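# Move printed part from build plate onto the table

## Task

Lift the printed part off the printer's build plate and place it on the surface the printer sits on, outside the printer. The plate must stay where it started, the printer must stay upright, and the other objects next to and behind the printer must remain close to their original spots and keep the same orientation. The part only counts if it stays put on its own, without the robot holding it. Finish by opening the gripper and moving the arms away.

## Robot and tools

Robot: two arms, left_arm and right_arm, each with six joints and a gripper. Joint order for each arm: waist, shoulder, elbow, wrist pitch, wrist yaw, wrist roll. Stated ranges in radians: waist -2.880 to 2.880, shoulder 0.000 to 3.142, elbow 0.000 to 3.019, wrist pitch -1.693 to 1.571, wrist yaw -1.571 to 1.571, wrist roll -2.094 to 2.094. The true end of each joint may be up to 0.019 rad to either side of these values.

Scene frame (used by the state line): origin on the table top midway between the arms, +z up, +x pointing out over the table, left_arm on the +y side. The names left and right refer to the arms only, not to sides of a camera image. A gripper's fingers point along its own +z axis and close along its y axis. end_effector_position is the point between the finger pads, roughly 1 cm behind the tips, in metres. The printed hand position can be off, more so at long reach.

Tool execute_actions, argument actions: a list holding one action, one wait, or nothing. An empty list returns the current state without moving. An action is {"rows": [[...]], "steps": n}, where n is 1 to 15 control steps of 1/30 s (default 15). Each row is one list of 14 numbers covering both arms together: left_arm's 6 joint targets then its opening, then right_arm's 6 joint targets then its opening. Joint targets are absolute angles in radians, in the same terms as the Joint positions line, not offsets. Opening is on a scale from -1 (closed) to +1 (fully open). One row is used per step; if there are fewer rows than steps, the last one repeats. A wait is {"steps": n} with n up to 300; it sends nothing new, and your reply time counts toward it. Optional pictures (true/false) controls whether camera images come back. A call is refused, sending nothing, if a joint target lies more than 0.019 rad beyond a stated end and further out than the joint's last reported angle. Targets past a joint's real end are clipped there, and the result may say "joint sent to its limit"; that line can refer to an earlier action, and its absence does not prove there is more room.

Motion limits: each step the target sent is kept within a fixed lead of the measured angle (waist 0.264, shoulder 0.32, elbow 0.276, wrist pitch 0.33, wrist yaw 0.186, wrist roll 0.522 rad), and if the targets would move a gripper more than 70 mm from where it is, they are scaled back. Far targets therefore take several calls. Arms keep heading to the last row while you think or wait, until they are nearly still or a step is HELD; then only a new action moves them further.

Tool zoom_image: camera (cam_high, cam_low, cam_left_wrist, cam_right_wrist) and region [x0, y0, x1, y1] in pixels of that camera's latest image, top-left origin, at most 504 by 504. All cameras are 504x504; the wrist cameras are fisheye. Tool show_instructions takes no arguments and shows the scene's reference image pages.

Result lines: the state line gives left_arm and right_arm position and quaternion (wxyz). Joint positions and Joint velocities list each arm's joints (rad, rad/s) then the finger-pad gap (m; 0.094 when fully open). grip_measured is the measured opening on the command scale; each gripper's reading may be off by about 1 mm, consistently. Away from the ends of the range the fingers go to where grip_measured equals the number you send. To hold something, command about 0.03 below grip_measured for a firm grip, less for a lighter one. Pad force tops out around 50 to 62 N, lower for parts under about 2 mm thick. "joint command not followed" means a clearance check altered or blocked joint targets on some steps. HELD marks steps where your row, fully or partly, was not sent. Joint torques are raw drive outputs with offsets and noise, unreliable as load sensors. MOTOR HOT appears from 85 °C; at 100 °C an OVER-TEMPERATURE FAULT drops that arm, so do not hold loads longer than needed.

Cautions: never let anything fall off the table; avoid drops, slips, slams, hard hits and strong pushes; keep the arms from colliding or pressing on each other. Do not disturb the build plate, the printer, or the nearby objects. Objects may be briefly tugged or nudged by outside forces, so grip securely. Set the part down so it rests by itself, then open the gripper and pull the arm clear before finishing.

Each tool is called as a command line: name --argument value for each argument, lists and objects as JSON in quotes; but a table of rows of numbers goes row by row, as --pt "numbers of a row", without its own name.

Reference images:

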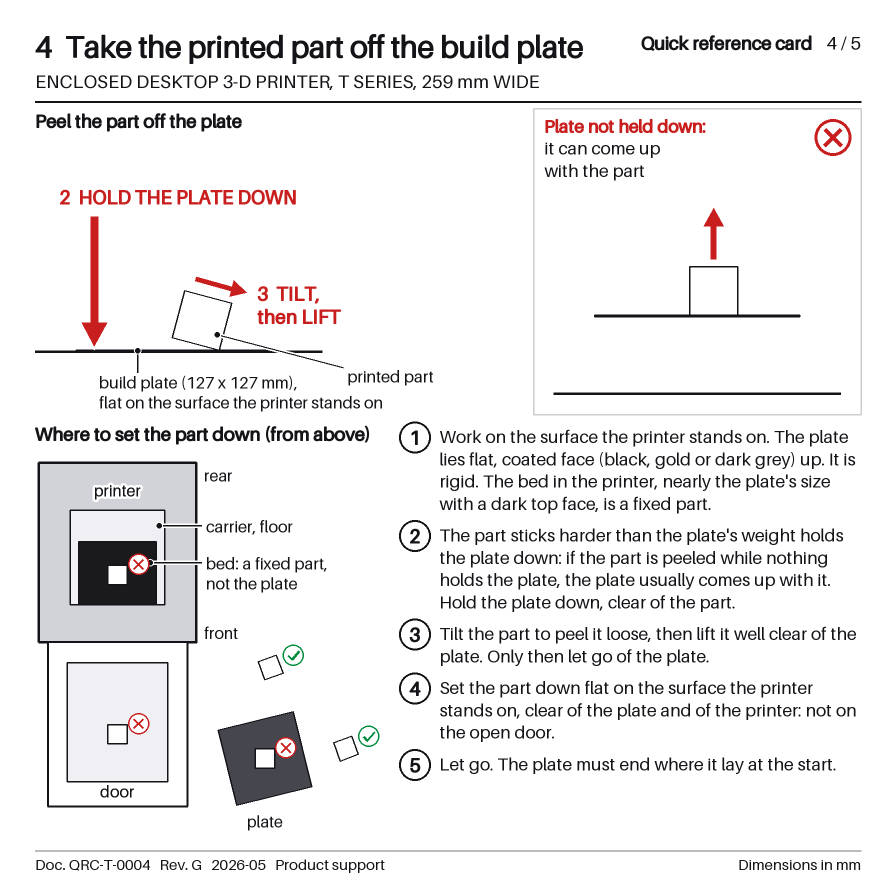

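## Session

execute_actions --actions '[]'

Scene clock: 0.00 s of 4200.00 s.
left_arm: end_effector_position=(+0.5128, +0.2894, +0.5039) grip_measured=+1.000 end_effector_quat_wxyz=(+0.715, +0.011, +0.699, -0.008) | right_arm: end_effector_position=(+0.5245, -0.3087, +0.4724) grip_measured=+1.000 end_effector_quat_wxyz=(+0.694, +0.008, +0.720, -0.009)
Joint positions: left_arm=[-0.016  1.03   1.052 -0.     0.011  0.005  0.094] | right_arm=[-0.012  1.063  1.03  -0.005  0.011 -0.001  0.094]
Joint velocities: left_arm=[-0.015 -0.015 -0.007  0.007  0.007 -0.037  0.   ] | right_arm=[-0.015  0.005 -0.007  0.002  0.022 -0.066  0.   ]
Joint torques (N m, as the arm reports them, + toward a larger angle): no reading

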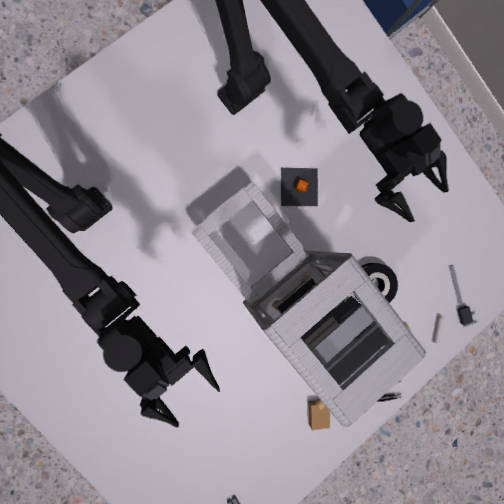

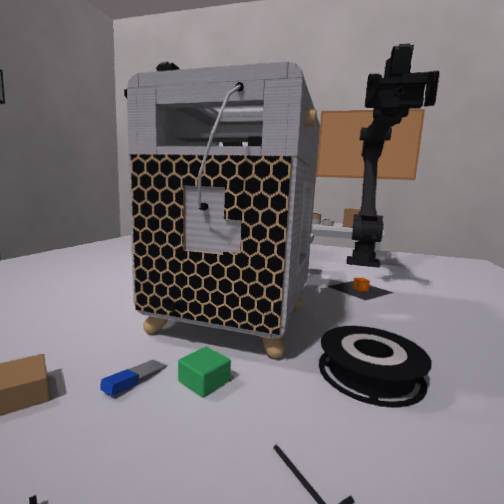

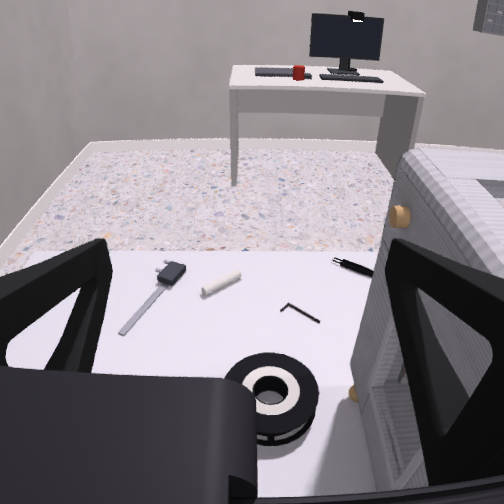

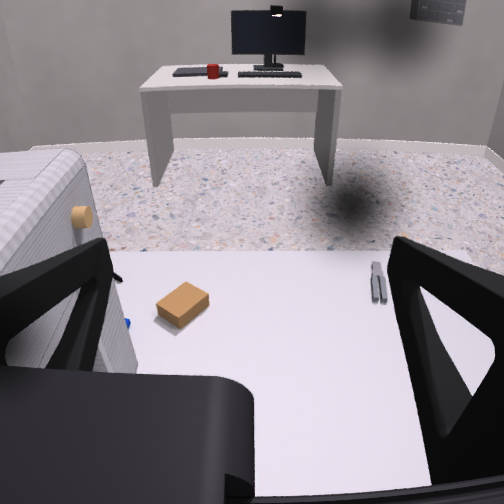

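execute_actions --actions '[{"rows":[[0,1.03,1.05,-1.2,0,0,1,0,1.06,0.6,0,0,0,-1]]}]' --pictures false

execute_actions --actions '[{"steps":60}]' --pictures false

execute_actions --actions '[{"rows":[[0,1.4,1.05,-1.2,0,0,1,0.5,1.06,0.6,0,0,0,-1]]}]' --pictures false

execute_actions --actions '[{"steps":60}]'

Scene clock: 14.47 s of 4200.00 s.
left_arm: end_effector_position=(+0.3619, +0.2967, +0.2730) grip_measured=+1.000 end_effector_quat_wxyz=(+0.204, +0.006, +0.979, -0.002) | right_arm: end_effector_position=(+0.4512, -0.3037, +0.1963) grip_measured=-0.983 end_effector_quat_wxyz=(+0.509, +0.003, +0.861, -0.003)
Joint positions: left_arm=[-0.006  1.021  1.046 -1.186  0.003  0.005  0.094] | right_arm=[-0.006  1.068  0.577 -0.011  0.002 -0.001  0.001]
Joint velocities: left_arm=[-0.005  0.005 -0.012 -0.076 -0.037 -0.051  0.   ] | right_arm=[-0.005  0.034 -0.012  0.002  0.051 -0.051  0.001]
Joint torques (N m, as the arm reports them, + toward a larger angle): left_arm=[-0.15 -6.08  9.29  0.26 -0.05  0.  ] | right_arm=[-0.03 -6.39 10.26  2.7  -0.06  0.07]
Steps of this call (steps 1 to 90: nothing new was sent; then 10.97 s passed at rest; steps 91 to 105: all 15 steps of this action). Readings (joint positions):
91: left_arm=[-0.016 1.028 1.057 -0.068 0.007 0.005] | right_arm=[-0.012 1.062 1.015 -0.000 0.010 -0.001]
92: left_arm=[-0.014 1.022 1.061 -0.175 0.005 0.005] | right_arm=[-0.012 1.053 0.988 0.006 0.008 -0.001]
94: left_arm=[-0.011 1.017 1.061 -0.394 0.003 0.005] | right_arm=[-0.012 1.042 0.913 0.006 0.007 -0.001]
98: left_arm=[-0.006 1.020 1.059 -0.837 0.003 0.005] | right_arm=[-0.012 1.043 0.741 0.006 0.005 -0.001]
105: the state above

Scene clock: 16.47 s of 4200.00 s.
left_arm: end_effector_position=(+0.3608, +0.2967, +0.2726) grip_measured=+1.000 end_effector_quat_wxyz=(+0.201, +0.006, +0.979, -0.002) | right_arm: end_effector_position=(+0.4512, -0.3037, +0.1966) grip_measured=-0.983 end_effector_quat_wxyz=(+0.509, +0.003, +0.861, -0.003)
Joint positions: left_arm=[-0.006  1.021  1.046 -1.19   0.003  0.005  0.094] | right_arm=[-0.006  1.067  0.577 -0.011  0.002 -0.001  0.001]
Joint velocities: left_arm=[ 0.005 -0.005 -0.007  0.007  0.022 -0.037  0.   ] | right_arm=[-0.015  0.005 -0.002 -0.022  0.037 -0.037  0.001]
Joint torques (N m, as the arm reports them, + toward a larger angle): left_arm=[-0.06 -6.33  9.47  0.54 -0.06  0.01] | right_arm=[ 0.44 -5.88 10.25  2.84 -0.08  0.1 ]
Steps of this call (steps 1 to 15: the robot went on to your last target; steps 16 to 60: nothing new was sent). Readings (joint positions):
1: left_arm=[-0.006 1.021 1.046 -1.188 0.003 0.005] | right_arm=[-0.006 1.068 0.577 -0.011 0.002 -0.001]
2: left_arm=[-0.006 1.021 1.046 -1.189 0.003 0.005] | right_arm=[-0.006 1.067 0.577 -0.011 0.002 -0.001]
4: left_arm=[-0.006 1.021 1.046 -1.190 0.003 0.005] | right_arm=[-0.006 1.067 0.577 -0.011 0.002 -0.001]
8: left_arm=[-0.006 1.021 1.046 -1.190 0.003 0.005] | right_arm=[-0.006 1.067 0.577 -0.011 0.002 -0.001]
60: the state above
All arms were judged still, so your last target was given up. Only a new action makes them travel on or press farther. Fingers that are still opening or closing keep moving.

Scene clock: 16.97 s of 4200.00 s.
left_arm: end_effector_position=(+0.3857, +0.2966, +0.1219) grip_measured=+1.000 end_effector_quat_wxyz=(-0.009, +0.006, +1.000, -0.001) | right_arm: end_effector_position=(+0.3922, -0.0770, +0.1966) grip_measured=-0.983 end_effector_quat_wxyz=(+0.492, -0.221, +0.832, +0.131)
Joint positions: left_arm=[-0.006  1.435  1.039 -1.194  0.003  0.005  0.094] | right_arm=[ 0.517  1.067  0.577 -0.011 -0.003 -0.001  0.001]
Joint velocities: left_arm=[ 0.005 -0.288 -0.007 -0.007  0.007 -0.007  0.   ] | right_arm=[-0.239 -0.005 -0.022 -0.012 -0.007  0.081 -0.001]
Joint torques (N m, as the arm reports them, + toward a larger angle): left_arm=[  0.02 -14.79   8.5   -0.06  -0.06   0.  ] | right_arm=[-0.57 -6.15 10.12  2.77  0.11  0.08]
Steps of this call (steps 1 to 15: all 15 steps of this action). Readings (joint positions):
1: left_arm=[-0.006 1.034 1.047 -1.192 0.003 0.005] | right_arm=[0.010 1.067 0.577 -0.011 0.010 -0.001]
2: left_arm=[-0.006 1.058 1.052 -1.192 0.003 0.005] | right_arm=[0.047 1.067 0.577 -0.011 0.012 -0.001]
4: left_arm=[-0.006 1.139 1.053 -1.192 0.003 0.005] | right_arm=[0.160 1.067 0.577 -0.011 0.010 -0.001]
8: left_arm=[-0.006 1.356 1.053 -1.192 0.003 0.005] | right_arm=[0.421 1.067 0.577 -0.011 0.002 -0.001]
15: the state above

Scene clock: 18.97 s of 4200.00 s.
left_arm: end_effector_position=(+0.3857, +0.2966, +0.1356) grip_measured=+1.000 end_effector_quat_wxyz=(+0.010, +0.006, +1.000, -0.001) | right_arm: end_effector_position=(+0.3957, -0.0832, +0.1966) grip_measured=-0.983 end_effector_quat_wxyz=(+0.493, -0.214, +0.833, +0.127)
Joint positions: left_arm=[-0.006  1.397  1.039 -1.194  0.003  0.005  0.094] | right_arm=[ 0.502  1.067  0.577 -0.011 -0.001 -0.001  0.001]
Joint velocities: left_arm=[-0.015 -0.005  0.002  0.002  0.007  0.007  0.   ] | right_arm=[-0.005  0.015  0.002 -0.012 -0.037  0.051 -0.001]
Joint torques (N m, as the arm reports them, + toward a larger angle): left_arm=[  0.27 -11.71   8.72  -0.07  -0.06   0.  ] | right_arm=[-0.18 -6.07 10.24  2.79  0.08  0.07]
Steps of this call (steps 1 to 30: the robot went on to your last target; steps 31 to 60: nothing new was sent). Readings (joint positions):
1: left_arm=[-0.006 1.425 1.039 -1.194 0.003 0.005] | right_arm=[0.510 1.067 0.577 -0.011 -0.002 -0.001]
2: left_arm=[-0.006 1.417 1.039 -1.194 0.003 0.005] | right_arm=[0.505 1.067 0.577 -0.011 -0.001 -0.001]
4: left_arm=[-0.006 1.403 1.039 -1.194 0.003 0.005] | right_arm=[0.502 1.067 0.577 -0.011 -0.001 -0.001]
8: left_arm=[-0.006 1.397 1.039 -1.194 0.003 0.005] | right_arm=[0.502 1.067 0.577 -0.011 -0.001 -0.001]
60: the state above
All arms were judged still, so your last target was given up. Only a new action makes them travel on or press farther. Fingers that are still opening or closing keep moving.

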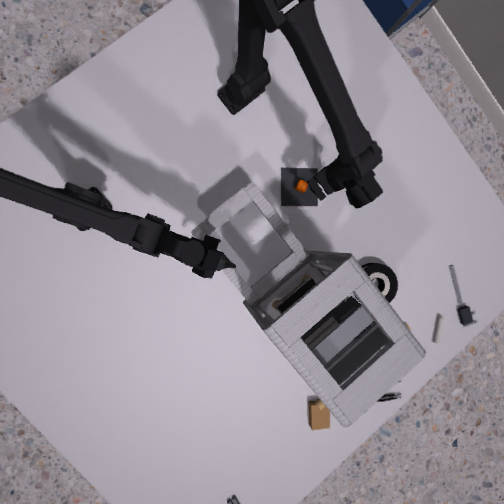

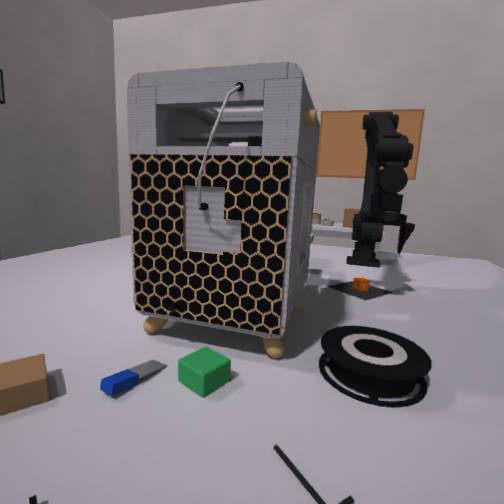

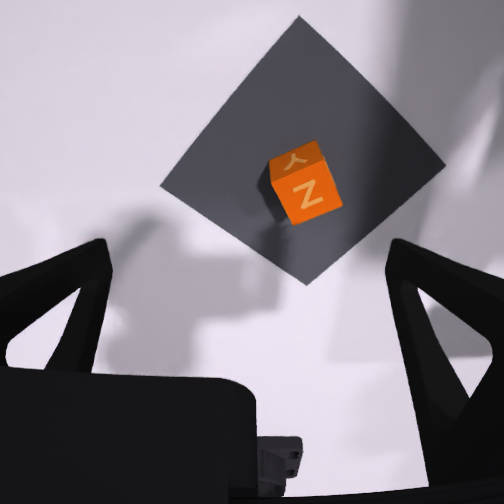

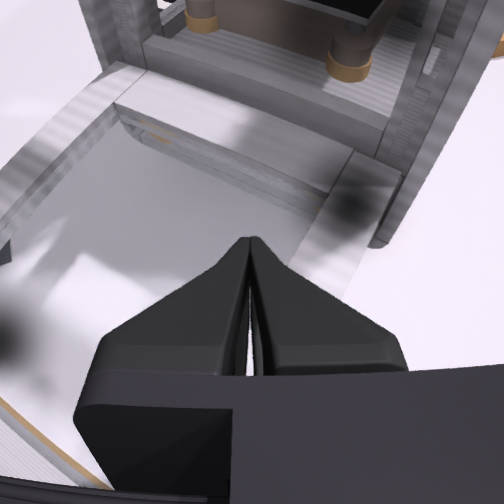

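execute_actions --actions '[{"rows":[[-0.03,1.43,1.03,-1.15,0,-0.15,0.8,0.6,1.06,0.7,-0.2,0,0,-1],[-0.06,1.46,1.01,-1.1,0,-0.3,0.6,0.7,1.06,0.8,-0.4,0,0,-1],[-0.1,1.51,0.99,-1.05,0,-0.43,0.5,0.93,1.3,1.1,-0.7,0,0,-1]]}]' --pictures false

execute_actions --actions '[{"steps":20}]'

Scene clock: 43.87 s of 4200.00 s.
left_arm: end_effector_position=(+0.3938, +0.2569, +0.0762) grip_measured=+0.502 end_effector_quat_wxyz=(-0.005, -0.147, +0.989, +0.001) | right_arm: end_effector_position=(+0.2905, +0.1024, +0.2038) grip_measured=-0.983 end_effector_quat_wxyz=(+0.265, -0.435, +0.850, +0.136)
Joint positions: left_arm=[-0.108  1.512  0.99  -1.058 -0.    -0.402  0.071] | right_arm=[ 0.946  1.311  1.025 -0.68  -0.002 -0.001  0.001]
Joint velocities: left_arm=[ 0.005  0.005 -0.007 -0.007 -0.037 -0.154  0.001] | right_arm=[-0.054 -0.054  0.515 -0.12   0.022 -0.022  0.   ]
Joint torques (N m, as the arm reports them, + toward a larger angle): left_arm=[  1.4  -13.77   7.17   0.31   0.03  -0.01] | right_arm=[ -0.81 -10.16  11.92   1.21   0.1    0.08]
Steps of this call (steps 1 to 90: nothing new was sent; then 21.40 s passed at rest; steps 91 to 105: all 15 steps of this action). Readings (joint positions):
91: left_arm=[-0.008 1.398 1.039 -1.188 0.003 -0.019] | right_arm=[0.510 1.067 0.586 -0.050 0.004 -0.001]
92: left_arm=[-0.013 1.401 1.036 -1.168 0.001 -0.069] | right_arm=[0.533 1.067 0.606 -0.127 0.006 -0.001]
94: left_arm=[-0.039 1.423 1.028 -1.103 -0.000 -0.194] | right_arm=[0.616 1.100 0.662 -0.260 0.006 -0.001]
98: left_arm=[-0.103 1.494 1.007 -1.060 -0.000 -0.328] | right_arm=[0.818 1.228 0.816 -0.511 0.003 -0.001]
105: the state above

Scene clock: 44.53 s of 4200.00 s.
left_arm: end_effector_position=(+0.3938, +0.2574, +0.0762) grip_measured=+0.502 end_effector_quat_wxyz=(-0.005, -0.157, +0.988, +0.001) | right_arm: end_effector_position=(+0.2985, +0.1043, +0.2178) grip_measured=-0.983 end_effector_quat_wxyz=(+0.273, -0.430, +0.849, +0.139)
Joint positions: left_arm=[-0.107  1.512  0.99  -1.058 -0.    -0.421  0.071] | right_arm=[ 0.935  1.309  1.054 -0.693 -0.002 -0.001  0.001]
Joint velocities: left_arm=[-0.005  0.005  0.002  0.012 -0.037 -0.022  0.   ] | right_arm=[ 0.005  0.005  0.007 -0.002  0.095  0.037  0.   ]
Joint torques (N m, as the arm reports them, + toward a larger angle): left_arm=[  0.13 -14.19   7.16   0.36   0.05   0.01] | right_arm=[ -0.66 -10.04  12.22   1.61   0.09   0.08]
Steps of this call (steps 1 to 20: the robot went on to your last target). Readings (joint positions):
1: left_arm=[-0.107 1.512 0.990 -1.058 -0.000 -0.406] | right_arm=[0.944 1.310 1.039 -0.682 -0.002 -0.001]
2: left_arm=[-0.107 1.512 0.990 -1.058 -0.000 -0.409] | right_arm=[0.942 1.309 1.049 -0.682 -0.002 -0.001]
4: left_arm=[-0.107 1.512 0.990 -1.058 -0.000 -0.414] | right_arm=[0.937 1.309 1.054 -0.683 -0.002 -0.001]
8: left_arm=[-0.107 1.512 0.990 -1.058 -0.000 -0.418] | right_arm=[0.935 1.309 1.054 -0.692 -0.002 -0.001]
20: the state above

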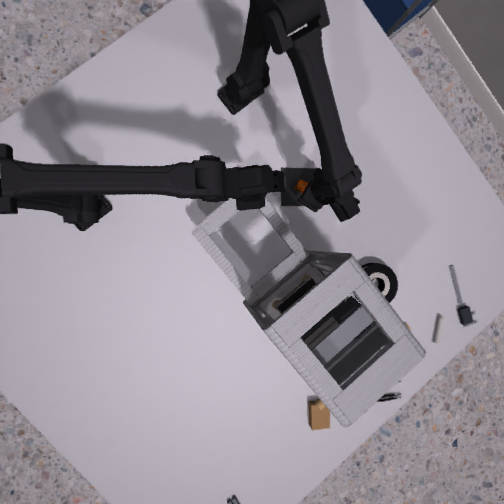

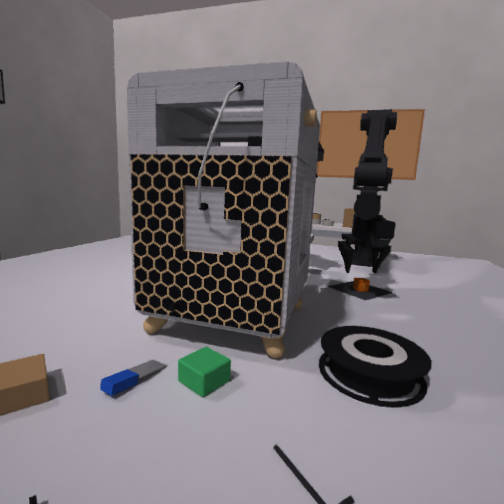

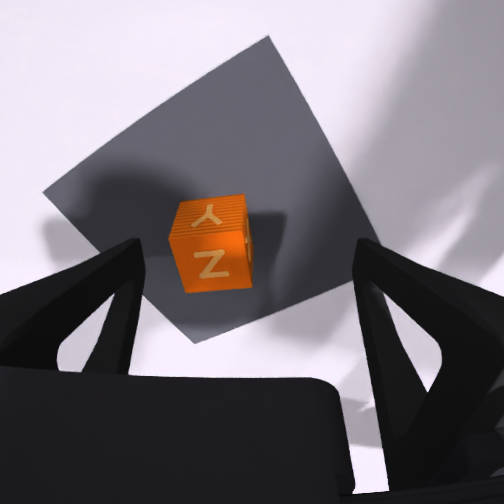

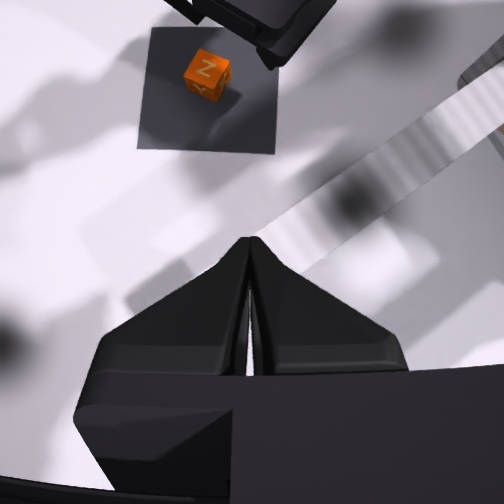

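execute_actions --actions '[{"rows":[[-0.1,1.445,0.85,-0.97,0,-0.52,0.5,0.93,1.3,1.1,-0.7,0,0,-1]]}]'

Scene clock: 50.57 s of 4200.00 s.
left_arm: end_effector_position=(+0.3527, +0.2618, +0.0526) grip_measured=+0.502 end_effector_quat_wxyz=(-0.005, -0.199, +0.980, +0.002) | right_arm: end_effector_position=(+0.2985, +0.1043, +0.2178) grip_measured=-0.983 end_effector_quat_wxyz=(+0.273, -0.430, +0.849, +0.139)
Joint positions: left_arm=[-0.107  1.447  0.845 -0.98  -0.    -0.508  0.071] | right_arm=[ 0.935  1.309  1.054 -0.693 -0.002 -0.001  0.001]
Joint velocities: left_arm=[ 0.005  0.005 -0.002 -0.007 -0.037 -0.051 -0.   ] | right_arm=[ 0.005 -0.024 -0.002 -0.032  0.007  0.007 -0.001]
Joint torques (N m, as the arm reports them, + toward a larger angle): left_arm=[  0.   -11.15   7.23   0.38   0.02  -0.05] | right_arm=[ -0.58 -10.43  12.18   1.57   0.09   0.09]
Steps of this call (steps 1 to 15: the robot went on to your last target; steps 16 to 90: nothing new was sent; then 2.53 s passed at rest; steps 91 to 105: all 15 steps of this action). Readings (joint positions):
91: left_arm=[-0.107 1.505 0.973 -1.035 -0.000 -0.436] | right_arm=[0.935 1.309 1.054 -0.693 -0.002 -0.001]
92: left_arm=[-0.107 1.489 0.942 -1.004 -0.000 -0.451] | right_arm=[0.935 1.309 1.054 -0.693 -0.002 -0.001]
94: left_arm=[-0.107 1.459 0.881 -0.988 -0.000 -0.473] | right_arm=[0.935 1.309 1.054 -0.693 -0.002 -0.001]
98: left_arm=[-0.107 1.447 0.845 -0.987 -0.000 -0.497] | right_arm=[0.935 1.309 1.054 -0.693 -0.002 -0.001]
105: the state above

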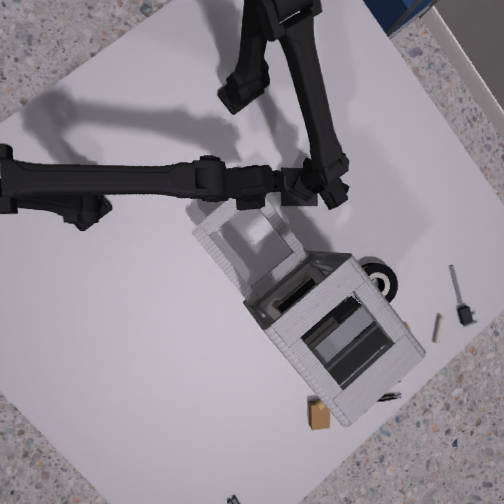

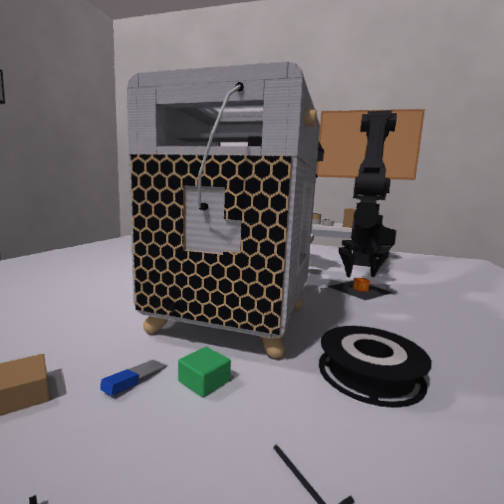

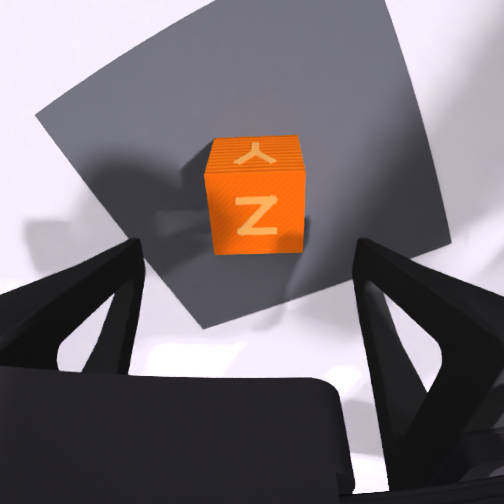

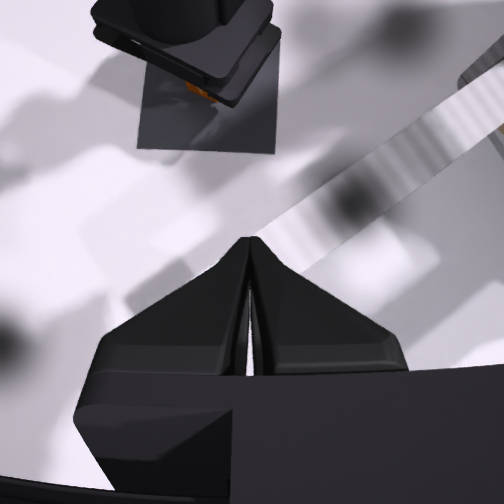

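execute_actions --actions '[{"rows":[[-0.1,1.502,0.815,-0.88,0,-0.52,0.5,0.95,1.4,1.0,-0.5,0,0,-1],[-0.1,1.502,0.815,-0.88,0,-0.52,0.5,0.95,1.4,1.0,-0.5,0,0,-1],[-0.1,1.502,0.815,-0.88,0,-0.52,0.5,0.95,1.5,1.0,-0.4,0,0,-1],[-0.1,1.502,0.815,-0.88,0,-0.52,0.5,0.95,1.5,1.0,-0.4,0,0,-1],[-0.1,1.502,0.815,-0.88,0,-0.52,0.5,0.95,1.56,0.95,-0.3,0,0,-1]]}]'

execute_actions --actions '[{"rows":[[-0.1,1.502,0.815,-0.88,0,-0.52,-0.2,0.95,1.65,0.93,-0.16,0,0,-1]]}]'

Scene clock: 63.47 s of 4200.00 s.
left_arm: end_effector_position=(+0.3609, +0.2609, +0.0323) grip_measured=+0.502 end_effector_quat_wxyz=(+0.008, -0.201, +0.980, -0.003) | right_arm: end_effector_position=(+0.3271, +0.1518, +0.1121) grip_measured=-0.984 end_effector_quat_wxyz=(+0.304, -0.429, +0.837, +0.153)
Joint positions: left_arm=[-0.107  1.488  0.824 -0.89  -0.    -0.512  0.071] | right_arm=[ 0.946  1.548  0.967 -0.296  0.004 -0.002  0.001]
Joint velocities: left_arm=[ 0.005  0.005  0.007  0.002  0.022 -0.051  0.001] | right_arm=[-0.005 -0.005 -0.017 -0.017  0.022 -0.11  -0.   ]
Joint torques (N m, as the arm reports them, + toward a larger angle): left_arm=[ -0.17 -10.64   5.79   0.53   0.03  -0.04] | right_arm=[ -0.26 -10.77   6.83   1.79  -0.16   0.1 ]
Steps of this call (steps 1 to 15: the robot went on to your last target; steps 16 to 90: nothing new was sent; then 9.40 s passed at rest; steps 91 to 105: all 15 steps of this action). Readings (joint positions):
91: left_arm=[-0.107 1.449 0.842 -0.961 -0.000 -0.512] | right_arm=[0.935 1.313 1.045 -0.657 -0.002 -0.001]
92: left_arm=[-0.107 1.453 0.837 -0.933 -0.000 -0.512] | right_arm=[0.937 1.320 1.035 -0.600 -0.001 -0.001]
94: left_arm=[-0.107 1.468 0.833 -0.903 -0.000 -0.512] | right_arm=[0.940 1.364 1.027 -0.507 -0.001 -0.001]
98: left_arm=[-0.107 1.487 0.826 -0.891 -0.000 -0.512] | right_arm=[0.942 1.493 0.993 -0.356 -0.001 -0.001]
105: the state above

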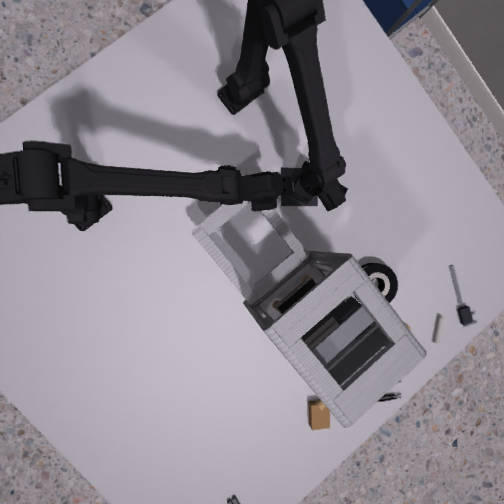

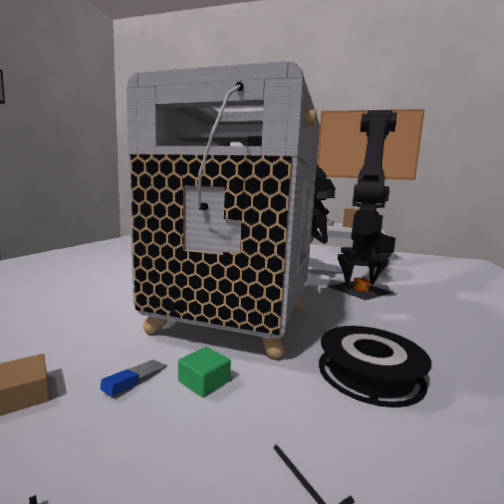

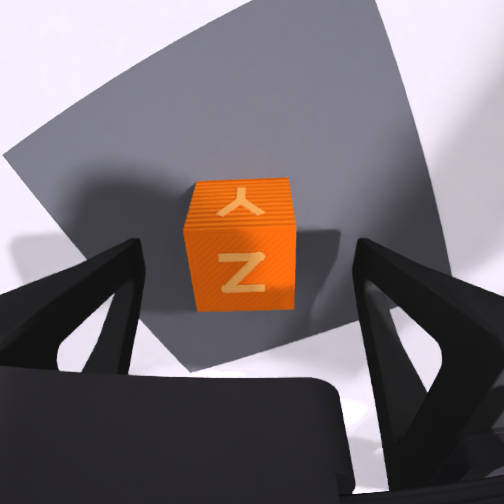

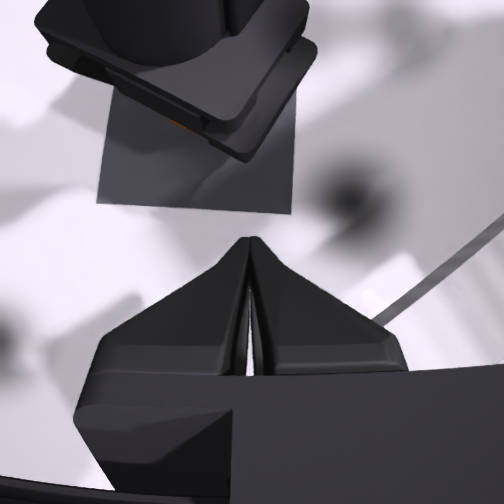

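Scene clock: 63.97 s of 4200.00 s.
left_arm: end_effector_position=(+0.3609, +0.2609, +0.0323) grip_measured=-0.198 end_effector_quat_wxyz=(+0.008, -0.201, +0.979, -0.003) | right_arm: end_effector_position=(+0.3369, +0.1701, +0.1070) grip_measured=-0.984 end_effector_quat_wxyz=(+0.339, -0.424, +0.822, +0.174)
Joint positions: left_arm=[-0.107  1.488  0.824 -0.89  -0.    -0.512  0.038] | right_arm=[ 0.95   1.591  0.958 -0.157  0.    -0.002  0.001]
Joint velocities: left_arm=[-0.005 -0.005 -0.017  0.002 -0.051  0.007 -0.001] | right_arm=[-0.005 -0.005 -0.007  0.002  0.022 -0.007 -0.   ]
Joint torques (N m, as the arm reports them, + toward a larger angle): left_arm=[ -0.39 -10.73   5.88   0.52   0.04  -0.03] | right_arm=[-0.18 -8.2   5.77  1.99  0.    0.09]
Steps of this call (steps 1 to 15: all 15 steps of this action). Readings (joint positions):
1: left_arm=[-0.107 1.488 0.824 -0.890 -0.000 -0.512] | right_arm=[0.946 1.553 0.963 -0.269 0.003 -0.002]
2: left_arm=[-0.107 1.488 0.824 -0.890 -0.000 -0.512] | right_arm=[0.946 1.563 0.959 -0.230 0.003 -0.002]
4: left_arm=[-0.107 1.488 0.824 -0.890 -0.000 -0.512] | right_arm=[0.948 1.586 0.958 -0.178 0.000 -0.002]
8: left_arm=[-0.107 1.488 0.824 -0.890 -0.000 -0.512] | right_arm=[0.950 1.591 0.958 -0.157 0.000 -0.002]
15: the state above

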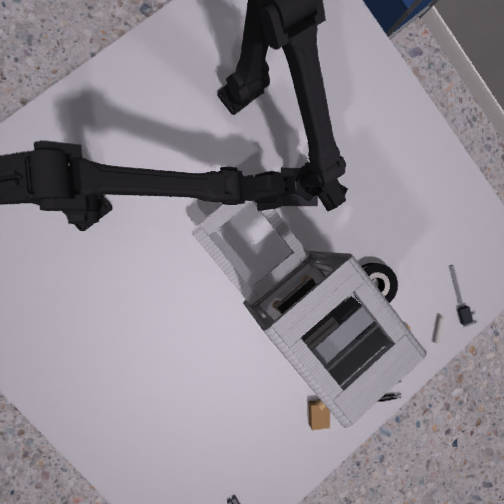

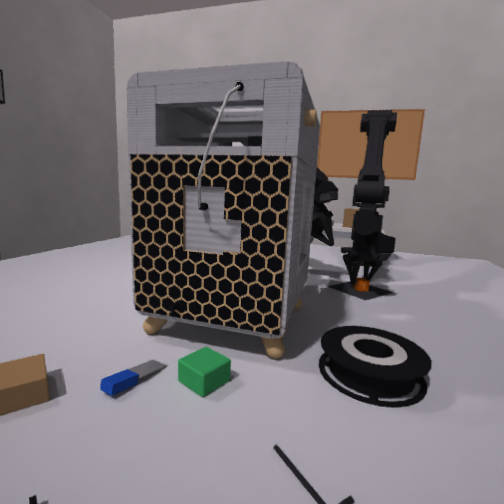

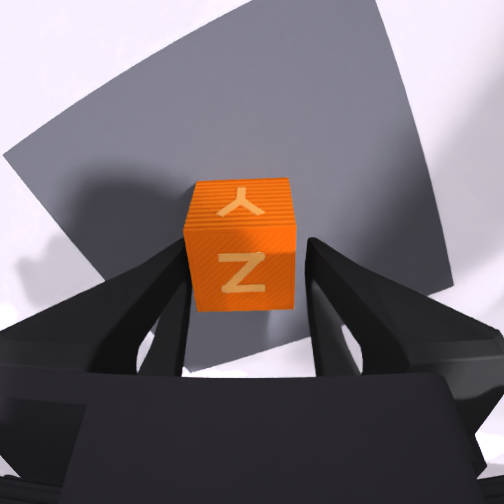

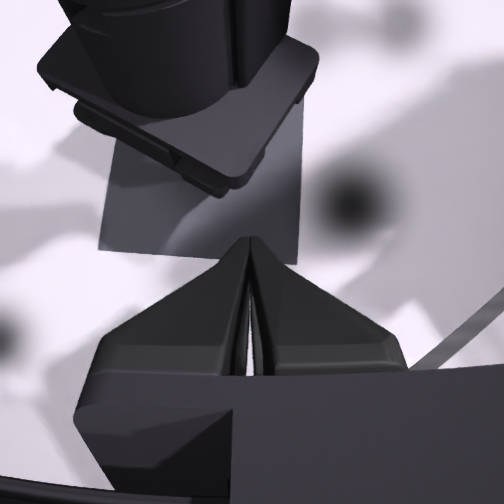

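execute_actions --actions '[{"rows":[[-0.1,1.502,0.795,-0.885,0,-0.52,-0.1,0.95,1.45,1,-0.6,0,0,-1]],"steps":12}]' --pictures false

execute_actions --actions '[{"rows":[[-0.1,1.51,0.795,-0.875,0,-0.52,-0.1,1.25,1.5,1.1,-0.75,0.6,0,-1]]}]'

Scene clock: 75.57 s of 4200.00 s.
left_arm: end_effector_position=(+0.3514, +0.2619, +0.0264) grip_measured=-0.102 end_effector_quat_wxyz=(-0.001, -0.201, +0.980, +0.000) | right_arm: end_effector_position=(+0.2946, +0.1134, +0.1388) grip_measured=-0.984 end_effector_quat_wxyz=(+0.234, -0.443, +0.857, +0.121)
Joint positions: left_arm=[-0.107  1.488  0.804 -0.89  -0.    -0.512  0.042] | right_arm=[ 0.952  1.434  0.989 -0.591 -0.002 -0.002  0.001]
Joint velocities: left_arm=[ 0.005  0.005 -0.017 -0.002 -0.007 -0.051 -0.001] | right_arm=[-0.034  0.024  0.002 -0.022  0.007  0.037  0.   ]
Joint torques (N m, as the arm reports them, + toward a larger angle): left_arm=[ -0.33 -10.58   5.67   0.15   0.03  -0.02] | right_arm=[ -0.16 -10.     9.12   1.43   0.1    0.11]
Steps of this call (steps 1 to 15: the robot went on to your last target; steps 16 to 90: nothing new was sent; then 8.20 s passed at rest; steps 91 to 102: all 12 steps of this action). Readings (joint positions):
91: left_arm=[-0.107 1.488 0.822 -0.890 -0.000 -0.512] | right_arm=[0.950 1.581 0.968 -0.216 -0.001 -0.003]
92: left_arm=[-0.107 1.488 0.819 -0.890 -0.000 -0.512] | right_arm=[0.951 1.562 0.983 -0.316 -0.001 -0.003]
94: left_arm=[-0.107 1.488 0.811 -0.890 -0.000 -0.512] | right_arm=[0.952 1.504 0.989 -0.472 -0.003 -0.002]
98: left_arm=[-0.107 1.488 0.804 -0.890 -0.000 -0.512] | right_arm=[0.952 1.433 0.989 -0.577 -0.002 -0.002]
102: the state above

Scene clock: 76.07 s of 4200.00 s.
left_arm: end_effector_position=(+0.3525, +0.2618, +0.0264) grip_measured=-0.102 end_effector_quat_wxyz=(+0.001, -0.201, +0.980, -0.000) | right_arm: end_effector_position=(+0.2389, +0.1305, +0.1452) grip_measured=-0.984 end_effector_quat_wxyz=(+0.315, -0.511, +0.790, -0.128)
Joint positions: left_arm=[-0.107  1.488  0.804 -0.885 -0.    -0.512  0.042] | right_arm=[ 1.263  1.492  1.039 -0.741  0.597 -0.002  0.001]
Joint velocities: left_arm=[-0.005  0.005 -0.017 -0.017 -0.007 -0.022  0.   ] | right_arm=[-0.239  0.005 -0.012 -0.032  0.007 -0.066  0.   ]
Joint torques (N m, as the arm reports them, + toward a larger angle): left_arm=[ 0.19 -9.8   5.74  0.58  0.02 -0.05] | right_arm=[ -0.07 -10.78  12.5    1.03   0.52   0.14]
Steps of this call (steps 1 to 15: all 15 steps of this action). Readings (joint positions):
1: left_arm=[-0.107 1.488 0.804 -0.889 -0.000 -0.512] | right_arm=[0.967 1.437 0.992 -0.610 0.065 -0.002]
2: left_arm=[-0.107 1.488 0.804 -0.887 -0.000 -0.512] | right_arm=[0.993 1.441 0.997 -0.639 0.136 -0.002]
4: left_arm=[-0.107 1.488 0.804 -0.886 -0.000 -0.512] | right_arm=[1.081 1.452 1.007 -0.681 0.294 -0.002]
8: left_arm=[-0.107 1.488 0.804 -0.885 -0.000 -0.512] | right_arm=[1.265 1.486 1.036 -0.732 0.578 -0.002]
15: the state above

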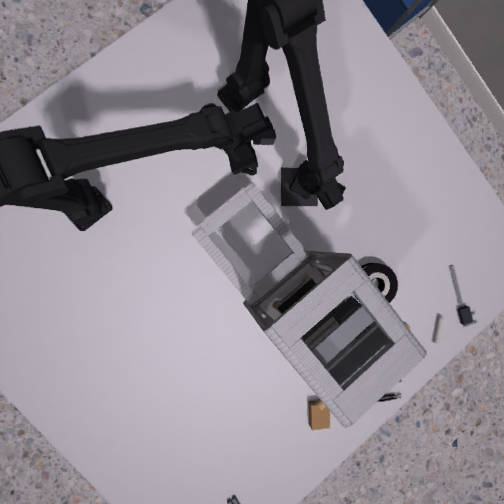

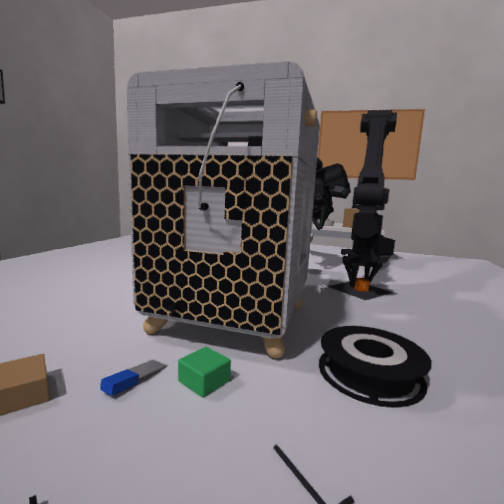

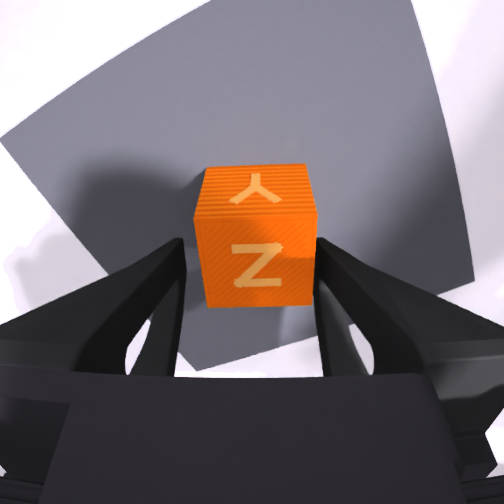

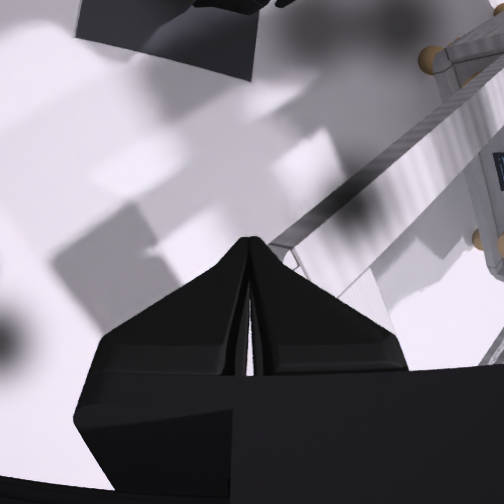

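execute_actions --actions '[{"rows":[[-0.1,1.525,0.795,-0.84,0,-0.52,-0.1,1.3,1.65,1.25,-0.75,0.6,0,-1]]}]' --pictures false

execute_actions --actions '[{"rows":[[-0.1,1.525,0.795,-0.84,0,-0.52,-0.1,1.3,1.83,1.39,-0.72,0.6,0,-1]]}]' --pictures false

execute_actions --actions '[{"rows":[[-0.1,1.525,0.795,-0.84,0,-0.52,-0.1,1.29,1.9,1.36,-0.65,0.6,0,-1]]}]'

Scene clock: 84.90 s of 4200.00 s.
left_arm: end_effector_position=(+0.3591, +0.2611, +0.0205) grip_measured=-0.102 end_effector_quat_wxyz=(+0.009, -0.201, +0.979, -0.003) | right_arm: end_effector_position=(+0.2370, +0.2008, +0.1355) grip_measured=-0.984 end_effector_quat_wxyz=(+0.317, -0.528, +0.778, -0.123)
Joint positions: left_arm=[-0.107  1.505  0.803 -0.85  -0.    -0.512  0.042] | right_arm=[ 1.306  1.658  1.21  -0.75   0.599 -0.002  0.001]
Joint velocities: left_arm=[ 0.005 -0.024 -0.017 -0.017 -0.022  0.051  0.   ] | right_arm=[-0.015  0.005  0.007 -0.002  0.037 -0.037 -0.   ]
Joint torques (N m, as the arm reports them, + toward a larger angle): left_arm=[ -0.1  -10.19   5.69   0.44   0.03  -0.03] | right_arm=[ -0.64 -14.73  10.98   1.43   0.47   0.15]
Steps of this call (steps 1 to 30: the robot went on to your last target; steps 31 to 90: nothing new was sent; then 5.33 s passed at rest; steps 91 to 105: all 15 steps of this action). Readings (joint positions):
91: left_arm=[-0.107 1.488 0.803 -0.878 -0.000 -0.512] | right_arm=[1.249 1.502 1.051 -0.747 0.601 -0.002]
92: left_arm=[-0.107 1.491 0.803 -0.868 -0.000 -0.512] | right_arm=[1.254 1.524 1.079 -0.753 0.601 -0.002]
94: left_arm=[-0.107 1.497 0.803 -0.854 -0.000 -0.512] | right_arm=[1.272 1.588 1.154 -0.754 0.601 -0.002]
98: left_arm=[-0.107 1.505 0.803 -0.850 -0.000 -0.512] | right_arm=[1.302 1.653 1.210 -0.750 0.600 -0.002]
105: the state above

Scene clock: 85.40 s of 4200.00 s.
left_arm: end_effector_position=(+0.3591, +0.2611, +0.0205) grip_measured=-0.102 end_effector_quat_wxyz=(+0.009, -0.201, +0.979, -0.003) | right_arm: end_effector_position=(+0.2525, +0.2558, +0.0956) grip_measured=-0.984 end_effector_quat_wxyz=(+0.312, -0.530, +0.778, -0.128)
Joint positions: left_arm=[-0.107  1.505  0.803 -0.85  -0.    -0.512  0.042] | right_arm=[ 1.305  1.844  1.355 -0.723  0.6   -0.002  0.001]
Joint velocities: left_arm=[ 0.015  0.005  0.002  0.012  0.022 -0.022 -0.   ] | right_arm=[ 0.015 -0.005  0.007  0.002  0.022 -0.007 -0.001]
Joint torques (N m, as the arm reports them, + toward a larger angle): left_arm=[ -0.13 -10.43   5.74   0.54   0.03  -0.03] | right_arm=[ -0.55 -17.57  10.45   1.33   0.42   0.15]
Steps of this call (steps 1 to 15: all 15 steps of this action). Readings (joint positions):
1: left_arm=[-0.107 1.505 0.803 -0.850 -0.000 -0.512] | right_arm=[1.306 1.669 1.222 -0.751 0.600 -0.002]
2: left_arm=[-0.107 1.505 0.803 -0.850 -0.000 -0.512] | right_arm=[1.305 1.694 1.254 -0.750 0.601 -0.002]
4: left_arm=[-0.107 1.505 0.803 -0.850 -0.000 -0.512] | right_arm=[1.305 1.761 1.324 -0.737 0.601 -0.002]
8: left_arm=[-0.107 1.505 0.803 -0.850 -0.000 -0.512] | right_arm=[1.305 1.833 1.355 -0.723 0.600 -0.002]
15: the state above

Scene clock: 85.90 s of 4200.00 s.
left_arm: end_effector_position=(+0.3591, +0.2611, +0.0205) grip_measured=-0.102 end_effector_quat_wxyz=(+0.009, -0.201, +0.979, -0.003) | right_arm: end_effector_position=(+0.2605, +0.2621, +0.0720) grip_measured=-0.984 end_effector_quat_wxyz=(+0.315, -0.524, +0.781, -0.127)
Joint positions: left_arm=[-0.107  1.505  0.803 -0.85  -0.    -0.512  0.042] | right_arm=[ 1.295  1.891  1.355 -0.666  0.6   -0.002  0.001]
Joint velocities: left_arm=[-0.005 -0.015 -0.012 -0.007 -0.081 -0.051 -0.001] | right_arm=[ 0.005 -0.005  0.002 -0.007 -0.007 -0.037 -0.   ]
Joint torques (N m, as the arm reports them, + toward a larger angle): left_arm=[  0.   -10.16   5.65   0.57   0.02  -0.02] | right_arm=[ -0.44 -16.3    8.02   2.19   0.42   0.14]
Steps of this call (steps 1 to 15: all 15 steps of this action). Readings (joint positions):
1: left_arm=[-0.107 1.505 0.803 -0.850 -0.000 -0.512] | right_arm=[1.304 1.847 1.355 -0.713 0.600 -0.002]
2: left_arm=[-0.107 1.505 0.803 -0.850 -0.000 -0.512] | right_arm=[1.304 1.851 1.355 -0.694 0.600 -0.002]
4: left_arm=[-0.107 1.505 0.803 -0.850 -0.000 -0.512] | right_arm=[1.301 1.862 1.355 -0.673 0.600 -0.002]
8: left_arm=[-0.107 1.505 0.803 -0.850 -0.000 -0.512] | right_arm=[1.296 1.885 1.355 -0.668 0.600 -0.002]
15: the state above

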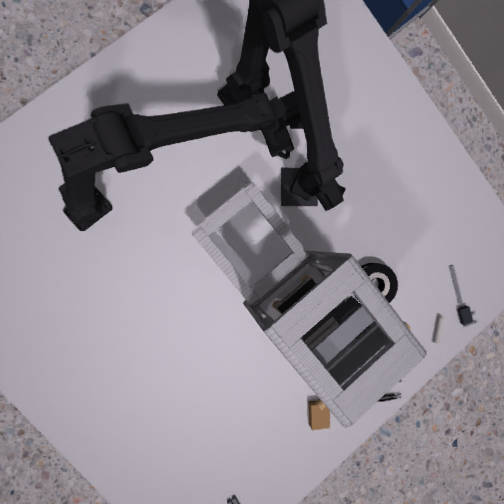

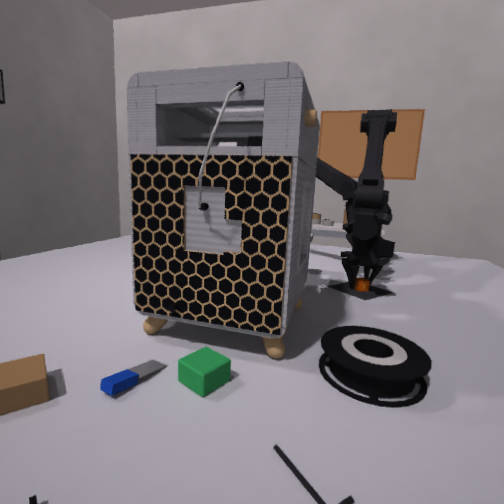

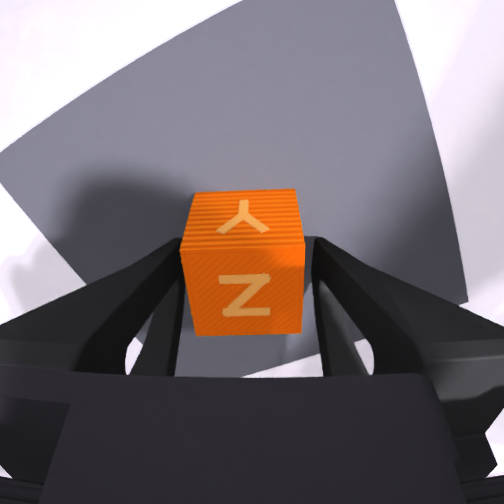

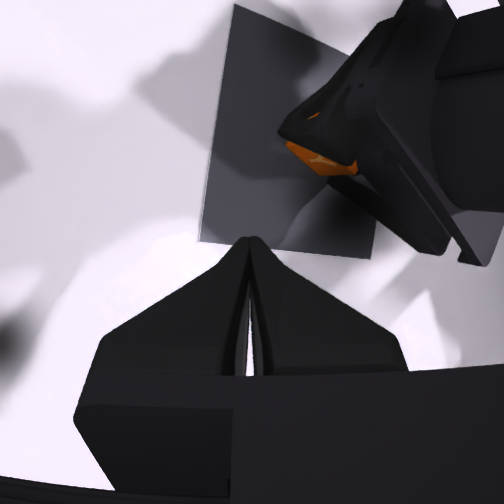

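execute_actions --actions '[{"rows":[[-0.1,1.525,0.795,-0.87,0,-0.52,-0.2,1.29,1.99,1.36,-0.60,0.75,-1.1,-1]]}]' --pictures false

execute_actions --actions '[{"rows":[[-0.1,1.525,0.795,-0.87,0,-0.52,-0.2,1.26,2.0,1.36,-0.60,0.75,-1.1,-1]]}]'

Scene clock: 91.97 s of 4200.00 s.
left_arm: end_effector_position=(+0.3563, +0.2614, +0.0204) grip_measured=-0.198 end_effector_quat_wxyz=(+0.004, -0.201, +0.980, -0.001) | right_arm: end_effector_position=(+0.2797, +0.2526, +0.0282) grip_measured=-0.984 end_effector_quat_wxyz=(-0.194, +0.819, -0.422, +0.338)
Joint positions: left_arm=[-0.107  1.505  0.803 -0.861 -0.    -0.512  0.038] | right_arm=[ 1.293  1.998  1.355 -0.614  0.748 -1.021  0.001]
Joint velocities: left_arm=[ 0.005 -0.005  0.007 -0.002  0.022 -0.051  0.   ] | right_arm=[-0.005  0.005 -0.007 -0.012 -0.022 -0.359  0.   ]
Joint torques (N m, as the arm reports them, + toward a larger angle): left_arm=[ -0.4  -10.3    5.77  -0.25   0.03  -0.03] | right_arm=[ -0.55 -18.31   7.58   1.75   0.54   0.  ]
Steps of this call (steps 1 to 15: the robot went on to your last target; steps 16 to 90: nothing new was sent; then 2.57 s passed at rest; steps 91 to 105: all 15 steps of this action). Readings (joint positions):
91: left_arm=[-0.107 1.505 0.803 -0.852 -0.000 -0.512] | right_arm=[1.296 1.898 1.355 -0.656 0.677 -0.088]
92: left_arm=[-0.107 1.505 0.803 -0.855 -0.000 -0.512] | right_arm=[1.296 1.906 1.355 -0.638 0.723 -0.187]
94: left_arm=[-0.107 1.505 0.803 -0.859 -0.000 -0.512] | right_arm=[1.293 1.930 1.355 -0.619 0.745 -0.384]
98: left_arm=[-0.107 1.505 0.803 -0.861 -0.000 -0.512] | right_arm=[1.293 1.981 1.355 -0.616 0.747 -0.763]
105: the state above

Scene clock: 92.47 s of 4200.00 s.
left_arm: end_effector_position=(+0.3563, +0.2614, +0.0204) grip_measured=-0.198 end_effector_quat_wxyz=(+0.004, -0.201, +0.980, -0.001) | right_arm: end_effector_position=(+0.2989, +0.2425, +0.0282) grip_measured=-0.984 end_effector_quat_wxyz=(-0.177, +0.825, -0.410, +0.347)
Joint positions: left_arm=[-0.107  1.505  0.803 -0.861 -0.    -0.512  0.038] | right_arm=[ 1.258  1.998  1.355 -0.614  0.748 -1.085  0.001]
Joint velocities: left_arm=[ 0.015 -0.015  0.002  0.002  0.022 -0.051  0.   ] | right_arm=[-0.005  0.005  0.002 -0.012 -0.11  -0.007 -0.   ]
Joint torques (N m, as the arm reports them, + toward a larger angle): left_arm=[  0.07 -10.4    5.77  -0.24   0.02  -0.03] | right_arm=[ -0.34 -17.67   7.45   1.91   0.52  -0.02]
Steps of this call (steps 1 to 15: all 15 steps of this action). Readings (joint positions):
1: left_arm=[-0.107 1.505 0.803 -0.861 -0.000 -0.512] | right_arm=[1.291 1.998 1.355 -0.614 0.748 -1.034]
2: left_arm=[-0.107 1.505 0.803 -0.861 -0.000 -0.512] | right_arm=[1.289 1.998 1.355 -0.614 0.748 -1.045]
4: left_arm=[-0.107 1.505 0.803 -0.861 -0.000 -0.512] | right_arm=[1.280 1.998 1.355 -0.614 0.748 -1.060]
8: left_arm=[-0.107 1.505 0.803 -0.861 -0.000 -0.512] | right_arm=[1.262 1.998 1.355 -0.614 0.748 -1.076]
15: the state above

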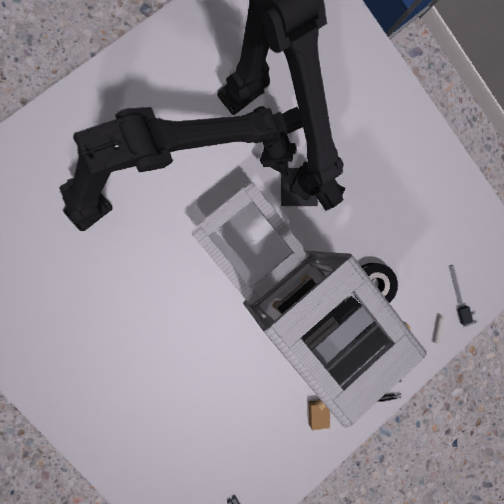

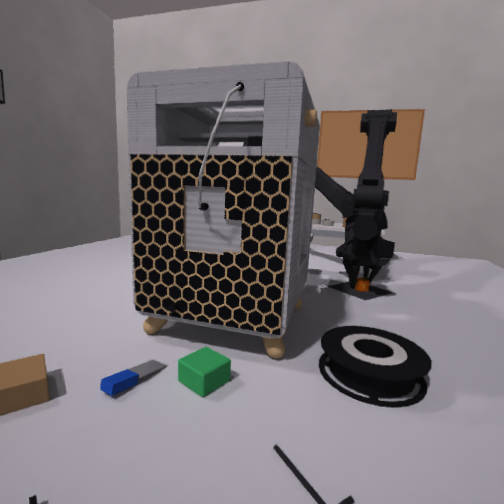

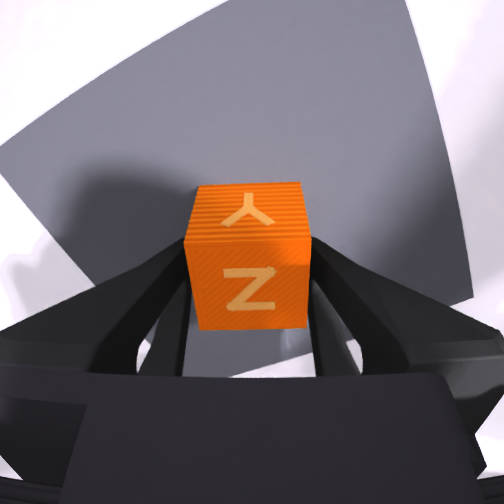

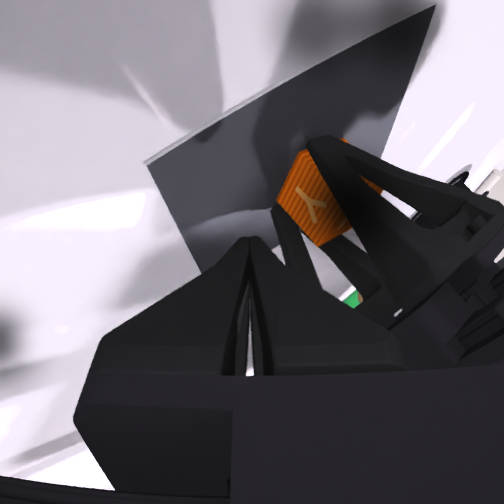

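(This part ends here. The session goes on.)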